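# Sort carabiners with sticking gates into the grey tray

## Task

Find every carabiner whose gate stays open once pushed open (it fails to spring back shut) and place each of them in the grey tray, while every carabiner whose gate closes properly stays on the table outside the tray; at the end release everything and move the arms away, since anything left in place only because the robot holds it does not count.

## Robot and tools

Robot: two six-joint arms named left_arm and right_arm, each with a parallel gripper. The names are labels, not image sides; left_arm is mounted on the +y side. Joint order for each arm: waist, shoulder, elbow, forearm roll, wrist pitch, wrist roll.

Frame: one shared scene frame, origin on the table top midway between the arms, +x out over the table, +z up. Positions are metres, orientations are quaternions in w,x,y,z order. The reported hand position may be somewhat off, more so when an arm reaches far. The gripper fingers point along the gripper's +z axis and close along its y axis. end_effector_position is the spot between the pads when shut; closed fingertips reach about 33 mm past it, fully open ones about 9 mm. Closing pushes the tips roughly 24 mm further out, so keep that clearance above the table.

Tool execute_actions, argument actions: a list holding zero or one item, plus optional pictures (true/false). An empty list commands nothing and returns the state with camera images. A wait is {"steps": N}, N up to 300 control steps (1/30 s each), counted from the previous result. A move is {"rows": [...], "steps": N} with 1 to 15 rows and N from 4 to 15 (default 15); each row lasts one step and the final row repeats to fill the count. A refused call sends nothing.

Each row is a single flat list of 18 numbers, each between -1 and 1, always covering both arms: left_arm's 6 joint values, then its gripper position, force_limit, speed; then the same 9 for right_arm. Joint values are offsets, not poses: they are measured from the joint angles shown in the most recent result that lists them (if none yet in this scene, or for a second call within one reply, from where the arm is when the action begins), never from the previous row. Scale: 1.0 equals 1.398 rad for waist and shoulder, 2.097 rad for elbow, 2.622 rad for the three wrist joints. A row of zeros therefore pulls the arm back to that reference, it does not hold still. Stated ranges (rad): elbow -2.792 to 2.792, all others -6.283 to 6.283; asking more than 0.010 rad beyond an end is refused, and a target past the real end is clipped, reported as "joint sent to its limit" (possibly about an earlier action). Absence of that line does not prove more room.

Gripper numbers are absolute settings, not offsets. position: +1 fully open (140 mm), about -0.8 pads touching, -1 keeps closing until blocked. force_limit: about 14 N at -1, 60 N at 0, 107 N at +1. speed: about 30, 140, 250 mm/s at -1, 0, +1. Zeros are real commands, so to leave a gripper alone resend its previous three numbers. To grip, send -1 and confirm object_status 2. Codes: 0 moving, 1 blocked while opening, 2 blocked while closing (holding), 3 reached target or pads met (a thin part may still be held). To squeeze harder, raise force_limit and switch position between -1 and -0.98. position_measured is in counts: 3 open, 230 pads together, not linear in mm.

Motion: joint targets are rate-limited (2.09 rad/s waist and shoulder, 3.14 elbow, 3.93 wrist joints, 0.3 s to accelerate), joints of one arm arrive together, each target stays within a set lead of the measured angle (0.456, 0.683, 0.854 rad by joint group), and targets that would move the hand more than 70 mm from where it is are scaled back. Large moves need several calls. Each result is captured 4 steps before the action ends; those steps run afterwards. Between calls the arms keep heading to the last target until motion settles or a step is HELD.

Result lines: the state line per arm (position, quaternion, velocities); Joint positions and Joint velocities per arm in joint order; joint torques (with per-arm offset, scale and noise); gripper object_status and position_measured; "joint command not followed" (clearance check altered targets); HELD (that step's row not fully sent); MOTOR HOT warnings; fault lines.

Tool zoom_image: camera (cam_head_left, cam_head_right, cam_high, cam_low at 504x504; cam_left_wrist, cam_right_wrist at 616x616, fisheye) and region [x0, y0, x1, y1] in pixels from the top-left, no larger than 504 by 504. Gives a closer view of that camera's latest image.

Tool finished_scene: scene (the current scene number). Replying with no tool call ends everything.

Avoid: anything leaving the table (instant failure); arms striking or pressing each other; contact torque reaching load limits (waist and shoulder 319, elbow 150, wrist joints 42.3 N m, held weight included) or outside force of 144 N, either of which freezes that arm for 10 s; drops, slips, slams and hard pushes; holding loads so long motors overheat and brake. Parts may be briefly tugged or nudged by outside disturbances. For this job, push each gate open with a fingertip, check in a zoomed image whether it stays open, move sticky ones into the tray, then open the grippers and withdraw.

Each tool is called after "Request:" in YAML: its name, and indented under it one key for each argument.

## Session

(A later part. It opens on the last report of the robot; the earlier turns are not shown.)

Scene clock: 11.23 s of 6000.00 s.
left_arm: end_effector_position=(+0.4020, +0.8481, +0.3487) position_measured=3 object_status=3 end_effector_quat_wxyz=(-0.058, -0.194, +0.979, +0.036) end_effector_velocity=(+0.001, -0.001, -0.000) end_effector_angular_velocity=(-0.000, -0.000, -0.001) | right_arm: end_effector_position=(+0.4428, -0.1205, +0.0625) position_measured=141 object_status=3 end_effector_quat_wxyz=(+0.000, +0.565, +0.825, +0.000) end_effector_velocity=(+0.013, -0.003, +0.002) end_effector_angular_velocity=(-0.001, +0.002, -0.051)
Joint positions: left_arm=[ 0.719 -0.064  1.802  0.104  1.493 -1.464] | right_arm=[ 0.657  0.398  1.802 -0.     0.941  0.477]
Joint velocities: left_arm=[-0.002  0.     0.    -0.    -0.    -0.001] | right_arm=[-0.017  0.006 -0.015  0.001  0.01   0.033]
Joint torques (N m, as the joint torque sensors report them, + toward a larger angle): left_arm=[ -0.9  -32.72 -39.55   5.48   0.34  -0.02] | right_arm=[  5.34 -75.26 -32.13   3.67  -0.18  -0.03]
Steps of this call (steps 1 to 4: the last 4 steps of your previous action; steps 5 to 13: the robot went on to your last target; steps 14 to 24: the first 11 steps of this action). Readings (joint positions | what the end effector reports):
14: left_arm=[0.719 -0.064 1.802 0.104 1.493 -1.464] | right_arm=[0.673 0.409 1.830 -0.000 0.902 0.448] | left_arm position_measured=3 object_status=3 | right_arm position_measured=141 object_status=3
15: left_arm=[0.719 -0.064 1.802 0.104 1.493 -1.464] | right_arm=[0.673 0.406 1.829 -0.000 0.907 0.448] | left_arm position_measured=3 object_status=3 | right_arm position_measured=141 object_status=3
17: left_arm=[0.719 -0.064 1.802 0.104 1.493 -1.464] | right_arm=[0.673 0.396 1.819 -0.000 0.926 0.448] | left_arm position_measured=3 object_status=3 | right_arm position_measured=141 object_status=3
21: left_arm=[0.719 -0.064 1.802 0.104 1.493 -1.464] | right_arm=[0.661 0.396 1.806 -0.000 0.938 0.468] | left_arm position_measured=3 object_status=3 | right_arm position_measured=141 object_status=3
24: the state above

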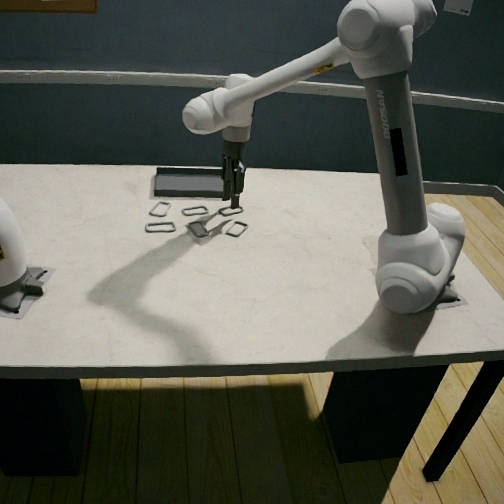

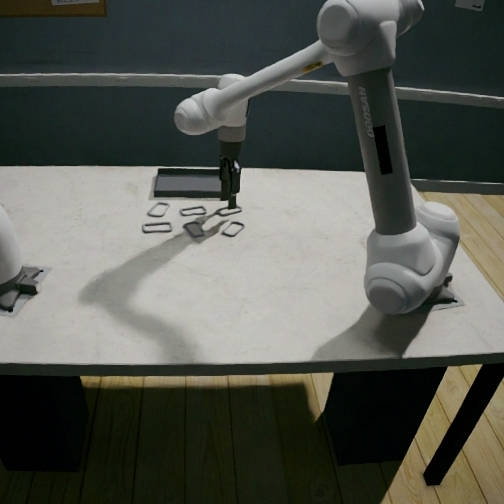

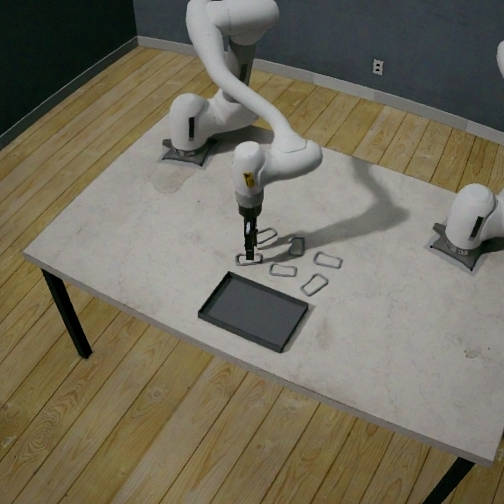

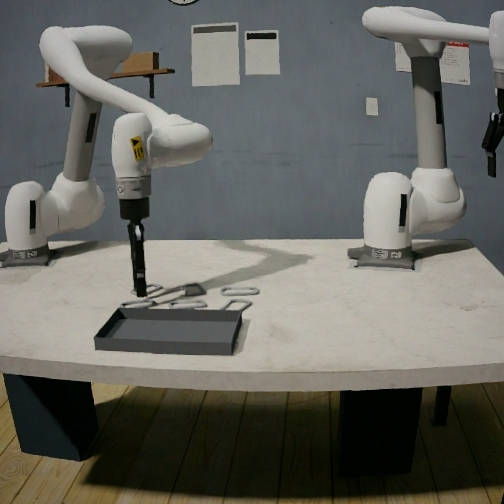

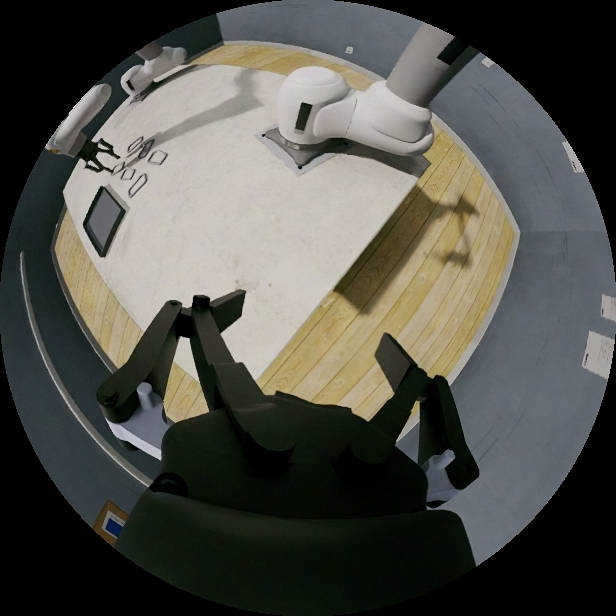

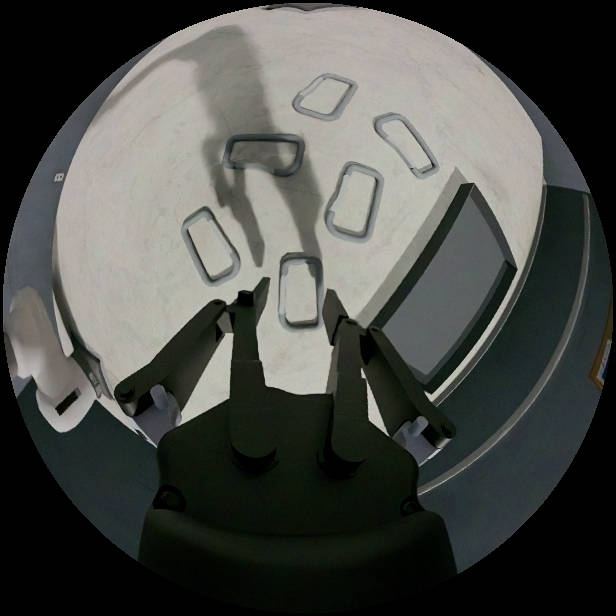

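Request:
execute_actions:
  actions:
    - {"rows":[[0,0,0,0,0,0,1,0,0.5,-0.003,0.017,0.0039,0,-0.012,0,-0.1,-0.4,0]],"steps":12}
  pictures: true

Request:
zoom_image:
  camera: "cam_right_wrist"
  region: [200,180,420,400]

Scene clock: 11.70 s of 6000.00 s.
left_arm: end_effector_position=(+0.4020, +0.8481, +0.3487) position_measured=3 object_status=3 end_effector_quat_wxyz=(-0.058, -0.194, +0.979, +0.036) end_effector_velocity=(-0.000, +0.000, +0.000) end_effector_angular_velocity=(-0.000, -0.001, +0.000) | right_arm: end_effector_position=(+0.4467, -0.1203, +0.0433) position_measured=141 object_status=3 end_effector_quat_wxyz=(+0.000, +0.567, +0.824, +0.000) end_effector_velocity=(+0.002, -0.000, -0.012) end_effector_angular_velocity=(+0.001, -0.003, +0.002)
Joint positions: left_arm=[ 0.719 -0.064  1.802  0.104  1.493 -1.464] | right_arm=[ 0.653  0.421  1.81  -0.     0.911  0.477]
Joint velocities: left_arm=[ 0.001 -0.001  0.    -0.001 -0.     0.001] | right_arm=[-0.002  0.012  0.007 -0.002 -0.021 -0.003]
Joint torques (N m, as the joint torque sensors report them, + toward a larger angle): left_arm=[ -0.7  -32.06 -39.42   5.45   0.33   0.08] | right_arm=[  3.69 -79.29 -31.54   3.43  -0.48  -0.18]
Steps of this call (steps 1 to 4: the last 4 steps of your previous action; steps 5 to 6: the robot went on to your last target; steps 7 to 14: the first 8 steps of this action). Readings (joint positions | what the end effector reports):
7: left_arm=[0.719 -0.064 1.802 0.104 1.493 -1.464] | right_arm=[0.656 0.399 1.801 -0.000 0.941 0.479] | left_arm position_measured=3 object_status=3 | right_arm position_measured=141 object_status=3
8: left_arm=[0.719 -0.064 1.802 0.104 1.493 -1.464] | right_arm=[0.655 0.402 1.802 0.000 0.937 0.479] | left_arm position_measured=3 object_status=3 | right_arm position_measured=141 object_status=3
10: left_arm=[0.719 -0.064 1.802 0.104 1.493 -1.464] | right_arm=[0.654 0.414 1.807 0.000 0.921 0.478] | left_arm position_measured=3 object_status=3 | right_arm position_measured=141 object_status=3
14: the state above

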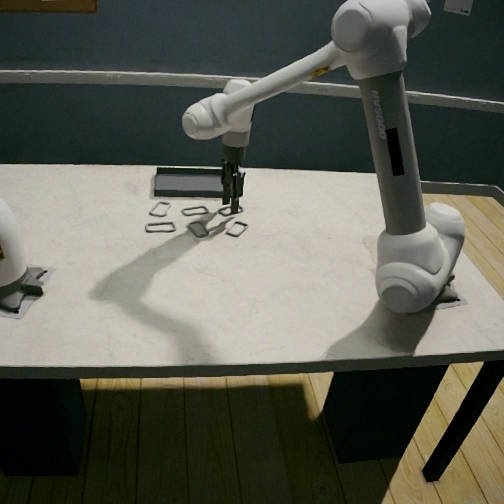

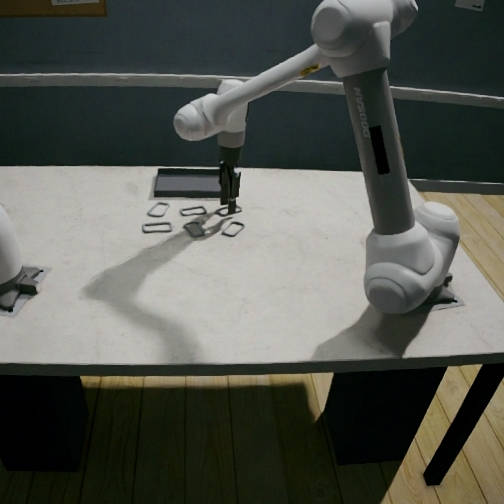

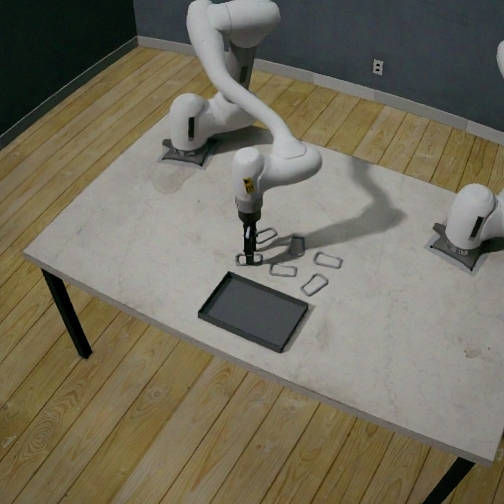

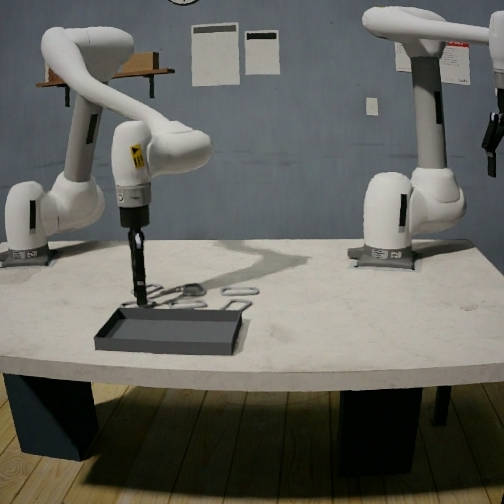

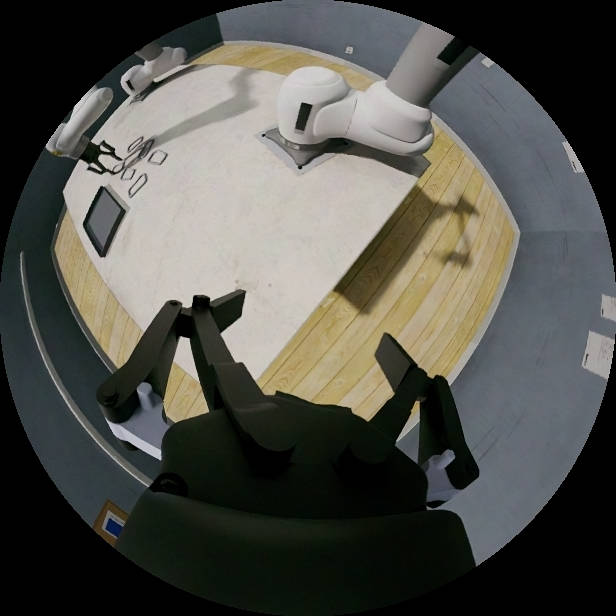

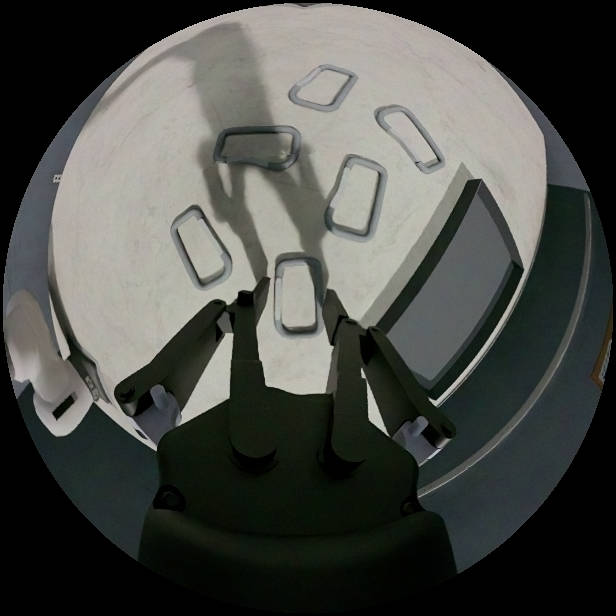

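Region (200, 180, 420, 400) of cam_right_wrist's 616x616 image, scaled by 2.291, with more detail than that image has.

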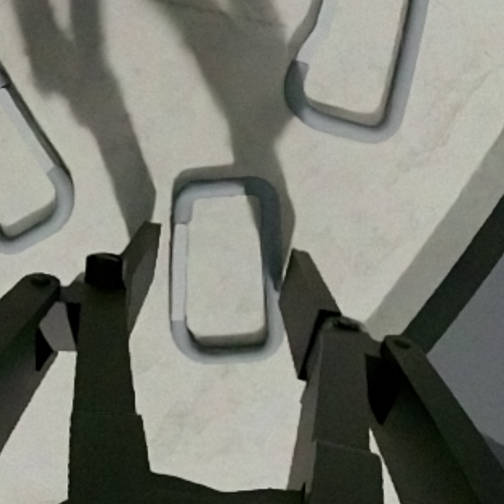

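Good.

Request:
execute_actions:
  actions:
    - {"rows":[[0,0,0,0,0,0,1,0,0.5,0,0,0,0,0,0,-0.35,-0.4,-0.3]],"steps":15}
  pictures: true

Request:
zoom_image:
  camera: "cam_right_wrist"
  region: [240,230,360,350]

Request:
execute_actions:
  actions:
    - {"rows":[[0,0,0,0,0,0,1,0,0.5,0,0,0,0,0,0,-0.1,-0.4,0]],"steps":12}
  pictures: true

Request:
zoom_image:
  camera: "cam_right_wrist"
  region: [240,230,360,350]

Scene clock: 12.27 s of 6000.00 s.
left_arm: end_effector_position=(+0.4020, +0.8481, +0.3487) position_measured=3 object_status=3 end_effector_quat_wxyz=(-0.058, -0.194, +0.979, +0.036) end_effector_velocity=(+0.000, +0.001, -0.002) end_effector_angular_velocity=(-0.001, +0.003, +0.001) | right_arm: end_effector_position=(+0.4468, -0.1204, +0.0432) position_measured=173 object_status=0 end_effector_quat_wxyz=(+0.000, +0.567, +0.824, -0.000) end_effector_velocity=(+0.000, +0.000, +0.002) end_effector_angular_velocity=(+0.002, -0.001, -0.000)
Joint positions: left_arm=[ 0.719 -0.064  1.802  0.104  1.493 -1.464] | right_arm=[ 0.653  0.421  1.81  -0.     0.911  0.477]
Joint velocities: left_arm=[ 0.001  0.004 -0.     0.001 -0.     0.   ] | right_arm=[-0.    -0.003 -0.     0.001  0.    -0.   ]
Joint torques (N m, as the joint torque sensors report them, + toward a larger angle): left_arm=[ -0.91 -32.59 -39.08   5.44   0.39  -0.03] | right_arm=[  2.   -75.22 -31.27   3.44  -0.18  -0.32]
Steps of this call (steps 1 to 4: the last 4 steps of your previous action; steps 5 to 6: the robot went on to your last target; steps 7 to 17: the first 11 steps of this action). Readings (joint positions | what the end effector reports):
7: left_arm=[0.719 -0.064 1.802 0.104 1.493 -1.464] | right_arm=[0.653 0.422 1.810 -0.000 0.909 0.477] | left_arm position_measured=3 object_status=3 | right_arm position_measured=141 object_status=0
8: left_arm=[0.719 -0.064 1.802 0.104 1.493 -1.464] | right_arm=[0.653 0.422 1.810 -0.000 0.909 0.477] | left_arm position_measured=3 object_status=3 | right_arm position_measured=143 object_status=0
10: left_arm=[0.719 -0.064 1.802 0.104 1.493 -1.464] | right_arm=[0.653 0.422 1.810 -0.000 0.910 0.477] | left_arm position_measured=3 object_status=3 | right_arm position_measured=155 object_status=0
14: left_arm=[0.719 -0.064 1.802 0.104 1.493 -1.464] | right_arm=[0.653 0.421 1.810 -0.000 0.911 0.477] | left_arm position_measured=3 object_status=3 | right_arm position_measured=173 object_status=0
17: the state above

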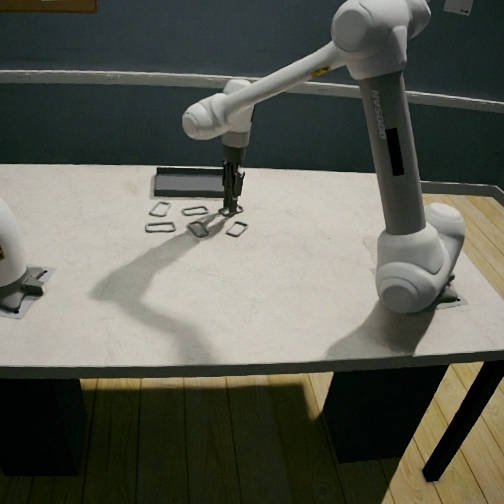

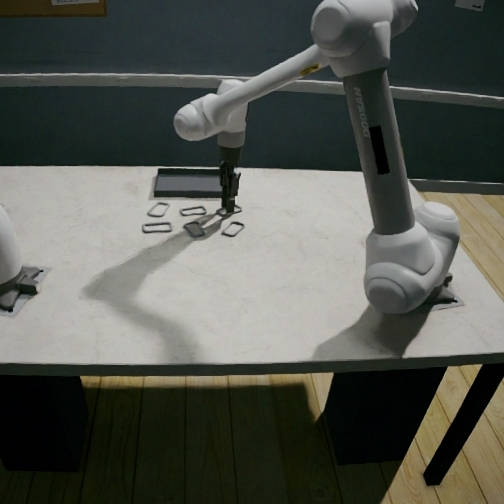

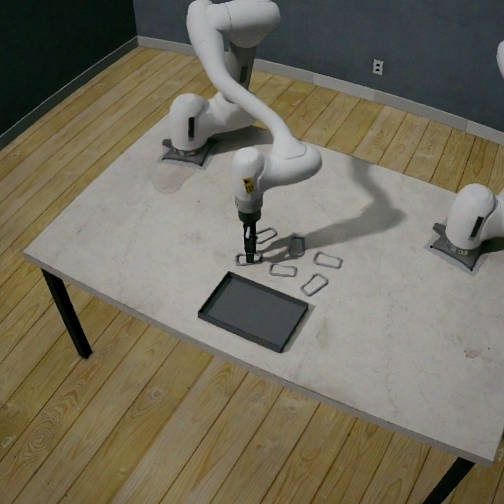

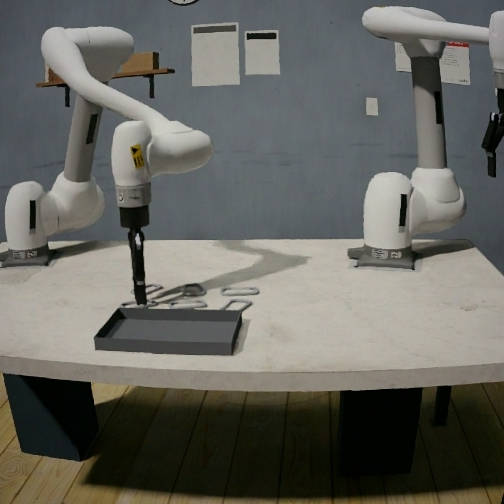

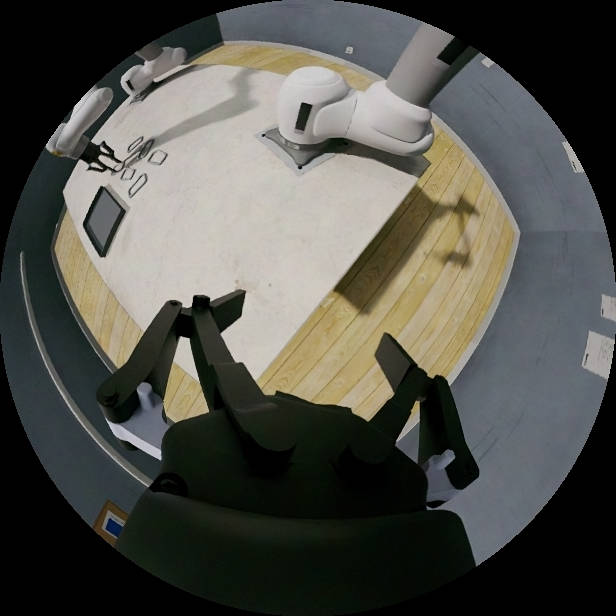

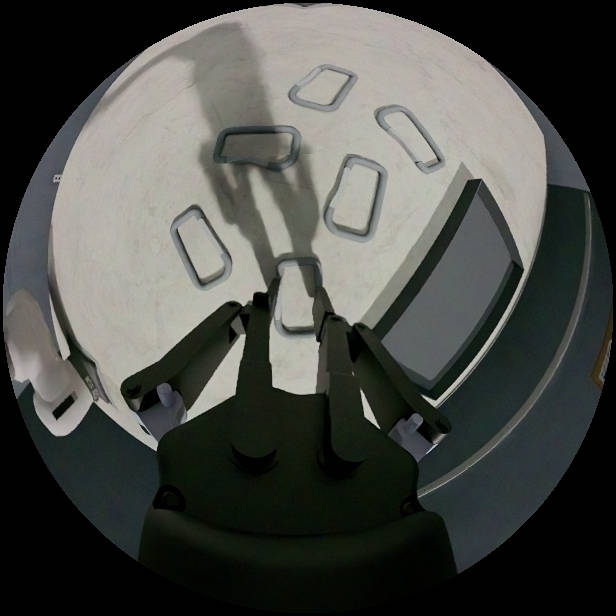

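Region (240, 230, 360, 350) of cam_right_wrist's 616x616 image, scaled by 4.200, with more detail than that image has.

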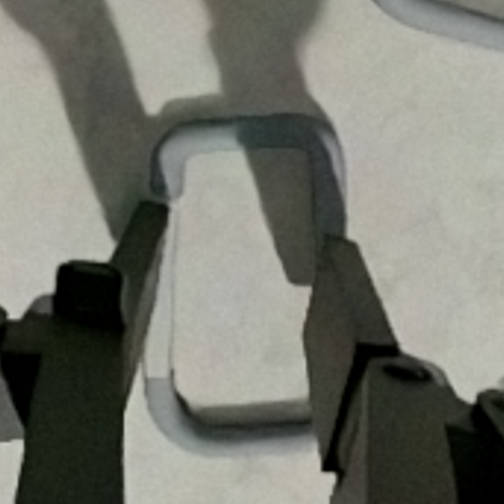

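Scene clock: 12.67 s of 6000.00 s.
left_arm: end_effector_position=(+0.4020, +0.8481, +0.3487) position_measured=3 object_status=3 end_effector_quat_wxyz=(-0.058, -0.194, +0.979, +0.036) end_effector_velocity=(-0.000, +0.000, -0.000) end_effector_angular_velocity=(-0.000, +0.001, +0.002) | right_arm: end_effector_position=(+0.4468, -0.1204, +0.0432) position_measured=141 object_status=0 end_effector_quat_wxyz=(+0.000, +0.567, +0.824, +0.000) end_effector_velocity=(+0.000, -0.000, +0.000) end_effector_angular_velocity=(-0.000, -0.000, -0.000)
Joint positions: left_arm=[ 0.719 -0.064  1.802  0.104  1.493 -1.464] | right_arm=[ 0.653  0.421  1.81  -0.     0.911  0.477]
Joint velocities: left_arm=[ 0.001  0.001  0.     0.     0.    -0.002] | right_arm=[ 0. -0.  0. -0. -0.  0.]
Joint torques (N m, as the joint torque sensors report them, + toward a larger angle): left_arm=[ -0.93 -32.06 -39.17   5.38   0.42   0.1 ] | right_arm=[  4.02 -76.72 -31.38   3.55  -0.11  -0.13]
Steps of this call (steps 1 to 4: the last 4 steps of your previous action; steps 5 to 12: the first 8 steps of this action, its rows measured from where the robot was after step 4). Readings (joint positions | what the end effector reports):
4: left_arm=[0.719 -0.064 1.802 0.104 1.493 -1.464] | right_arm=[0.653 0.421 1.810 -0.000 0.911 0.477] | left_arm position_measured=3 object_status=3 | right_arm position_measured=173 object_status=3
5: left_arm=[0.719 -0.064 1.802 0.104 1.493 -1.464] | right_arm=[0.653 0.421 1.810 -0.000 0.911 0.477] | left_arm position_measured=3 object_status=3 | right_arm position_measured=173 object_status=0
6: left_arm=[0.719 -0.064 1.802 0.104 1.493 -1.464] | right_arm=[0.653 0.421 1.810 -0.000 0.911 0.477] | left_arm position_measured=3 object_status=3 | right_arm position_measured=170 object_status=0
8: left_arm=[0.719 -0.064 1.802 0.104 1.493 -1.464] | right_arm=[0.653 0.421 1.810 -0.000 0.911 0.477] | left_arm position_measured=3 object_status=3 | right_arm position_measured=155 object_status=0
12: the state above

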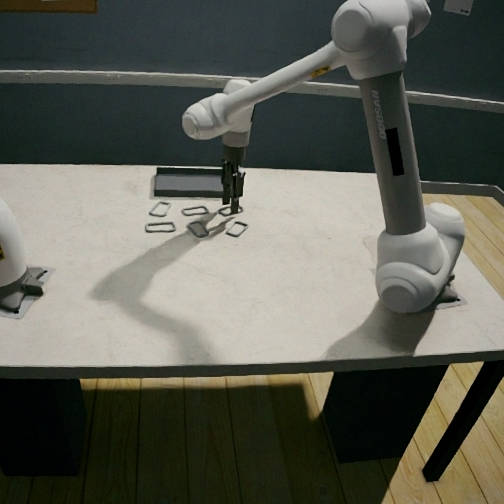

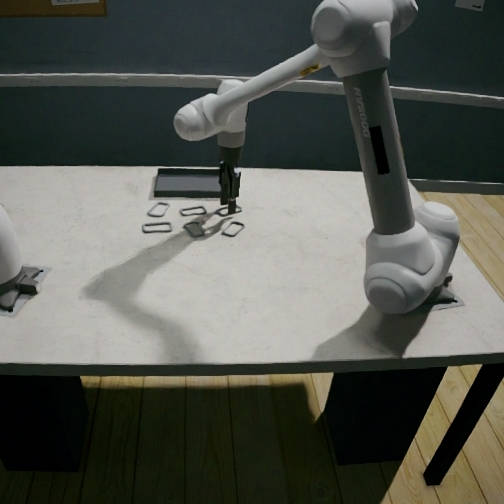

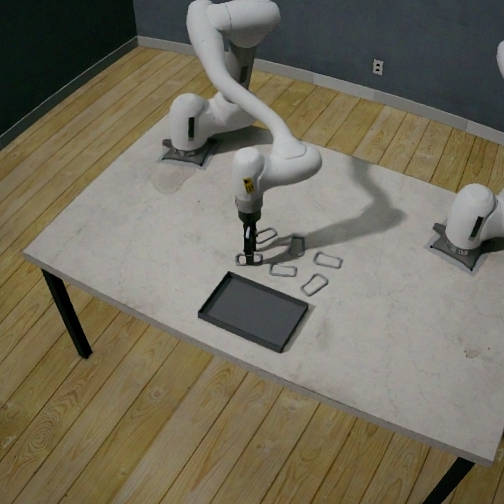

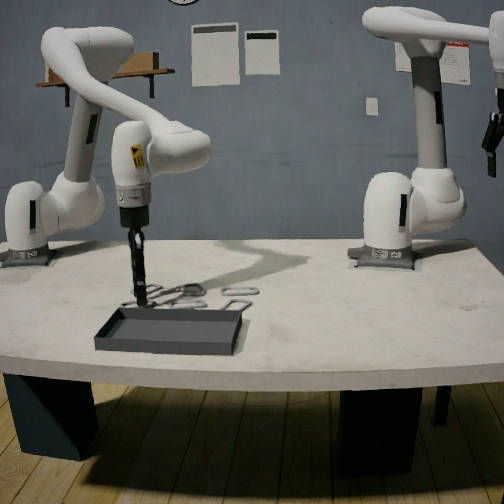

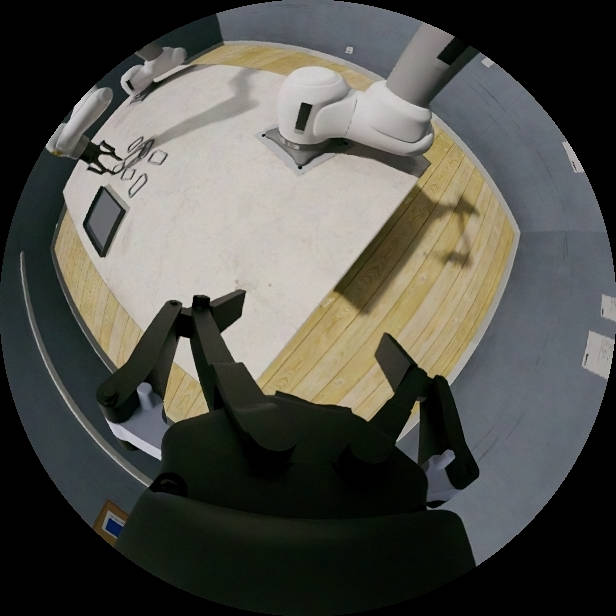

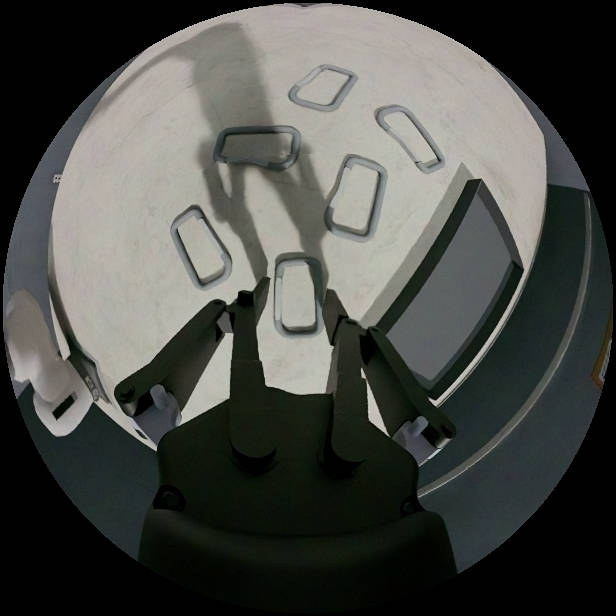

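Region (240, 230, 360, 350) of cam_right_wrist's 616x616 image, scaled by 4.200, with more detail than that image has.

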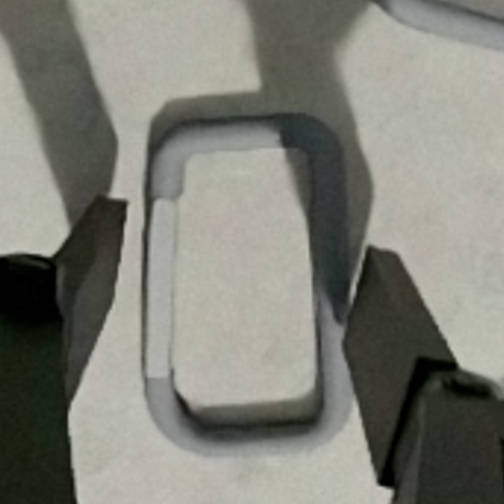

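Request:
execute_actions:
  actions:
    - {"rows":[[0,0,0,0,0,0,1,0,0.5,0,0.001,0.0005,0,-0.001,0,-0.1,-0.4,0],[0,0,0,0,0,0,1,0,0.5,0,0.002,0.001,0,-0.002,0,-0.1,-0.4,0],[0,0,0,0,0,0,1,0,0.5,0,0.002,0.001,0,-0.002,0,-0.1,-0.4,0],[0,0,0,0,0,0,1,0,0.5,0,0.002,0.001,0,-0.002,0,-0.35,-0.4,-0.3]],"steps":15}
  pictures: true

Request:
zoom_image:
  camera: "cam_right_wrist"
  region: [240,230,360,350]

Scene clock: 13.30 s of 6000.00 s.
left_arm: end_effector_position=(+0.4020, +0.8481, +0.3487) position_measured=3 object_status=3 end_effector_quat_wxyz=(-0.058, -0.194, +0.979, +0.036) end_effector_velocity=(+0.000, -0.000, +0.000) end_effector_angular_velocity=(-0.000, -0.001, -0.002) | right_arm: end_effector_position=(+0.4468, -0.1203, +0.0406) position_measured=173 object_status=0 end_effector_quat_wxyz=(+0.000, +0.567, +0.824, +0.000) end_effector_velocity=(+0.001, +0.001, +0.001) end_effector_angular_velocity=(+0.002, -0.002, -0.001)
Joint positions: left_arm=[ 0.719 -0.064  1.802  0.104  1.493 -1.464] | right_arm=[ 0.653  0.423  1.812 -0.     0.906  0.477]
Joint velocities: left_arm=[-0.    -0.001 -0.    -0.    -0.     0.001] | right_arm=[-0.    -0.001 -0.     0.    -0.001  0.   ]
Joint torques (N m, as the joint torque sensors report them, + toward a larger angle): left_arm=[ -0.97 -32.8  -39.16   5.42   0.34  -0.07] | right_arm=[  3.73 -60.1  -22.37   2.74  -0.9   -0.2 ]
Steps of this call (steps 1 to 4: the last 4 steps of your previous action; steps 5 to 8: the robot went on to your last target; steps 9 to 19: the first 11 steps of this action). Readings (joint positions | what the end effector reports):
9: left_arm=[0.719 -0.064 1.802 0.104 1.493 -1.464] | right_arm=[0.653 0.421 1.810 -0.000 0.911 0.477] | left_arm position_measured=3 object_status=3 | right_arm position_measured=141 object_status=3
10: left_arm=[0.719 -0.064 1.802 0.104 1.493 -1.464] | right_arm=[0.653 0.421 1.810 -0.000 0.911 0.477] | left_arm position_measured=3 object_status=3 | right_arm position_measured=141 object_status=3
12: left_arm=[0.719 -0.064 1.802 0.104 1.493 -1.464] | right_arm=[0.653 0.422 1.811 -0.000 0.908 0.477] | left_arm position_measured=3 object_status=3 | right_arm position_measured=141 object_status=0
16: left_arm=[0.719 -0.064 1.802 0.104 1.493 -1.464] | right_arm=[0.653 0.423 1.812 -0.000 0.906 0.477] | left_arm position_measured=3 object_status=3 | right_arm position_measured=161 object_status=0
19: the state above

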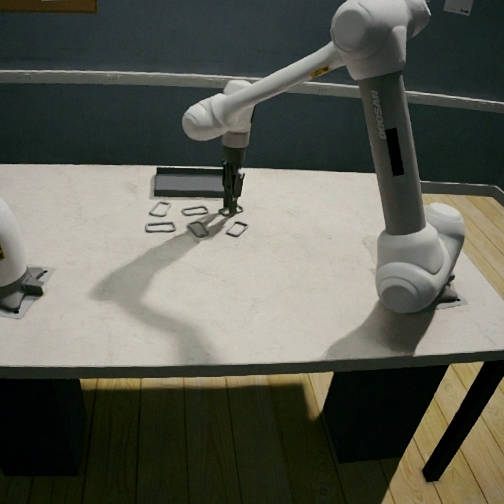

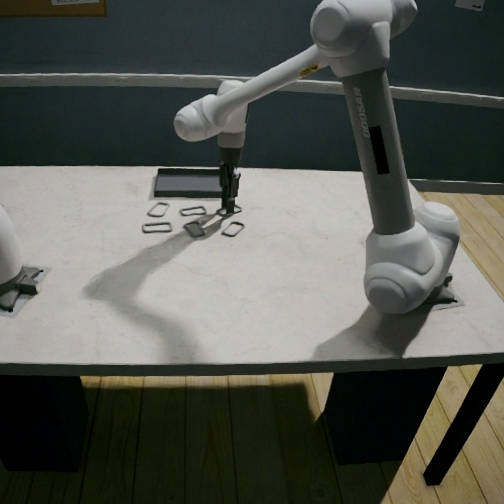

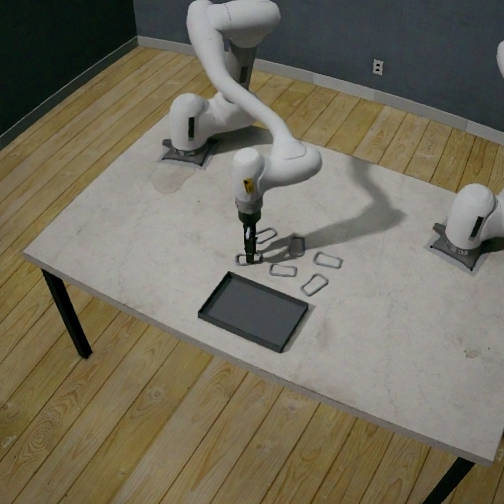

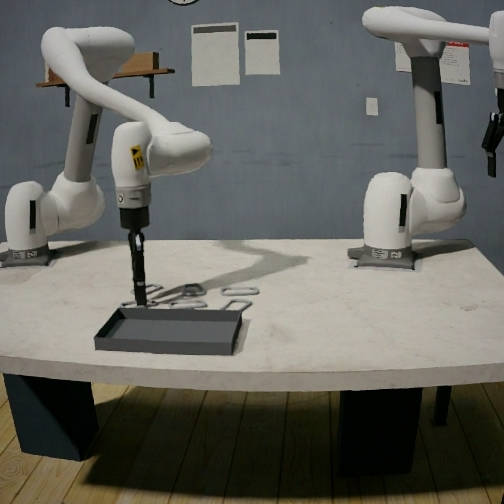

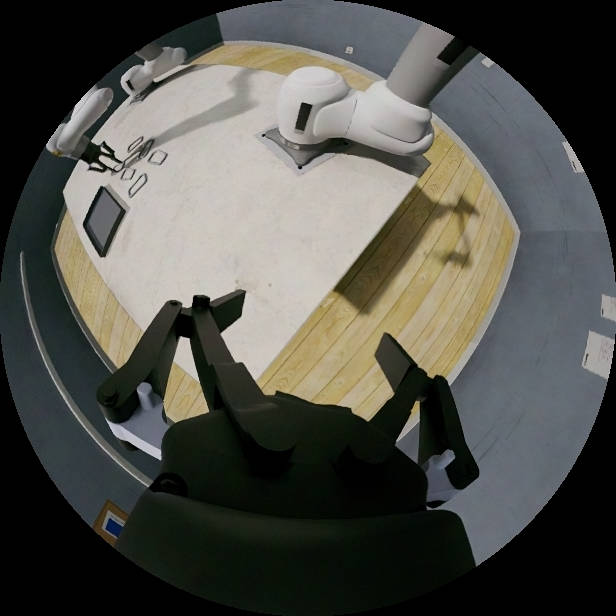

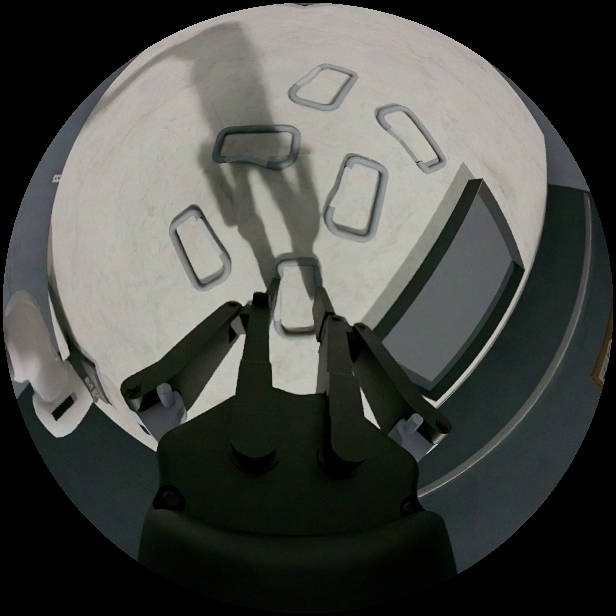

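Region (240, 230, 360, 350) of cam_right_wrist's 616x616 image, scaled by 4.200, with more detail than that image has.

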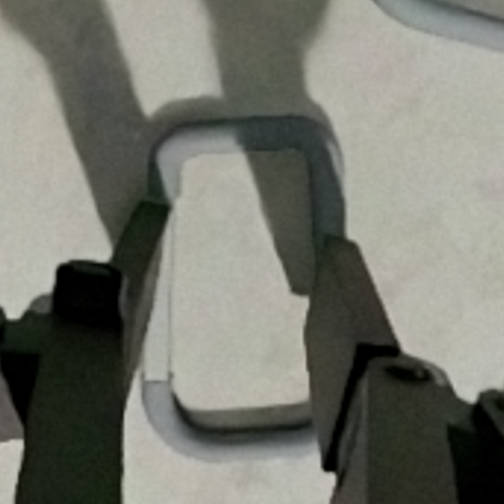

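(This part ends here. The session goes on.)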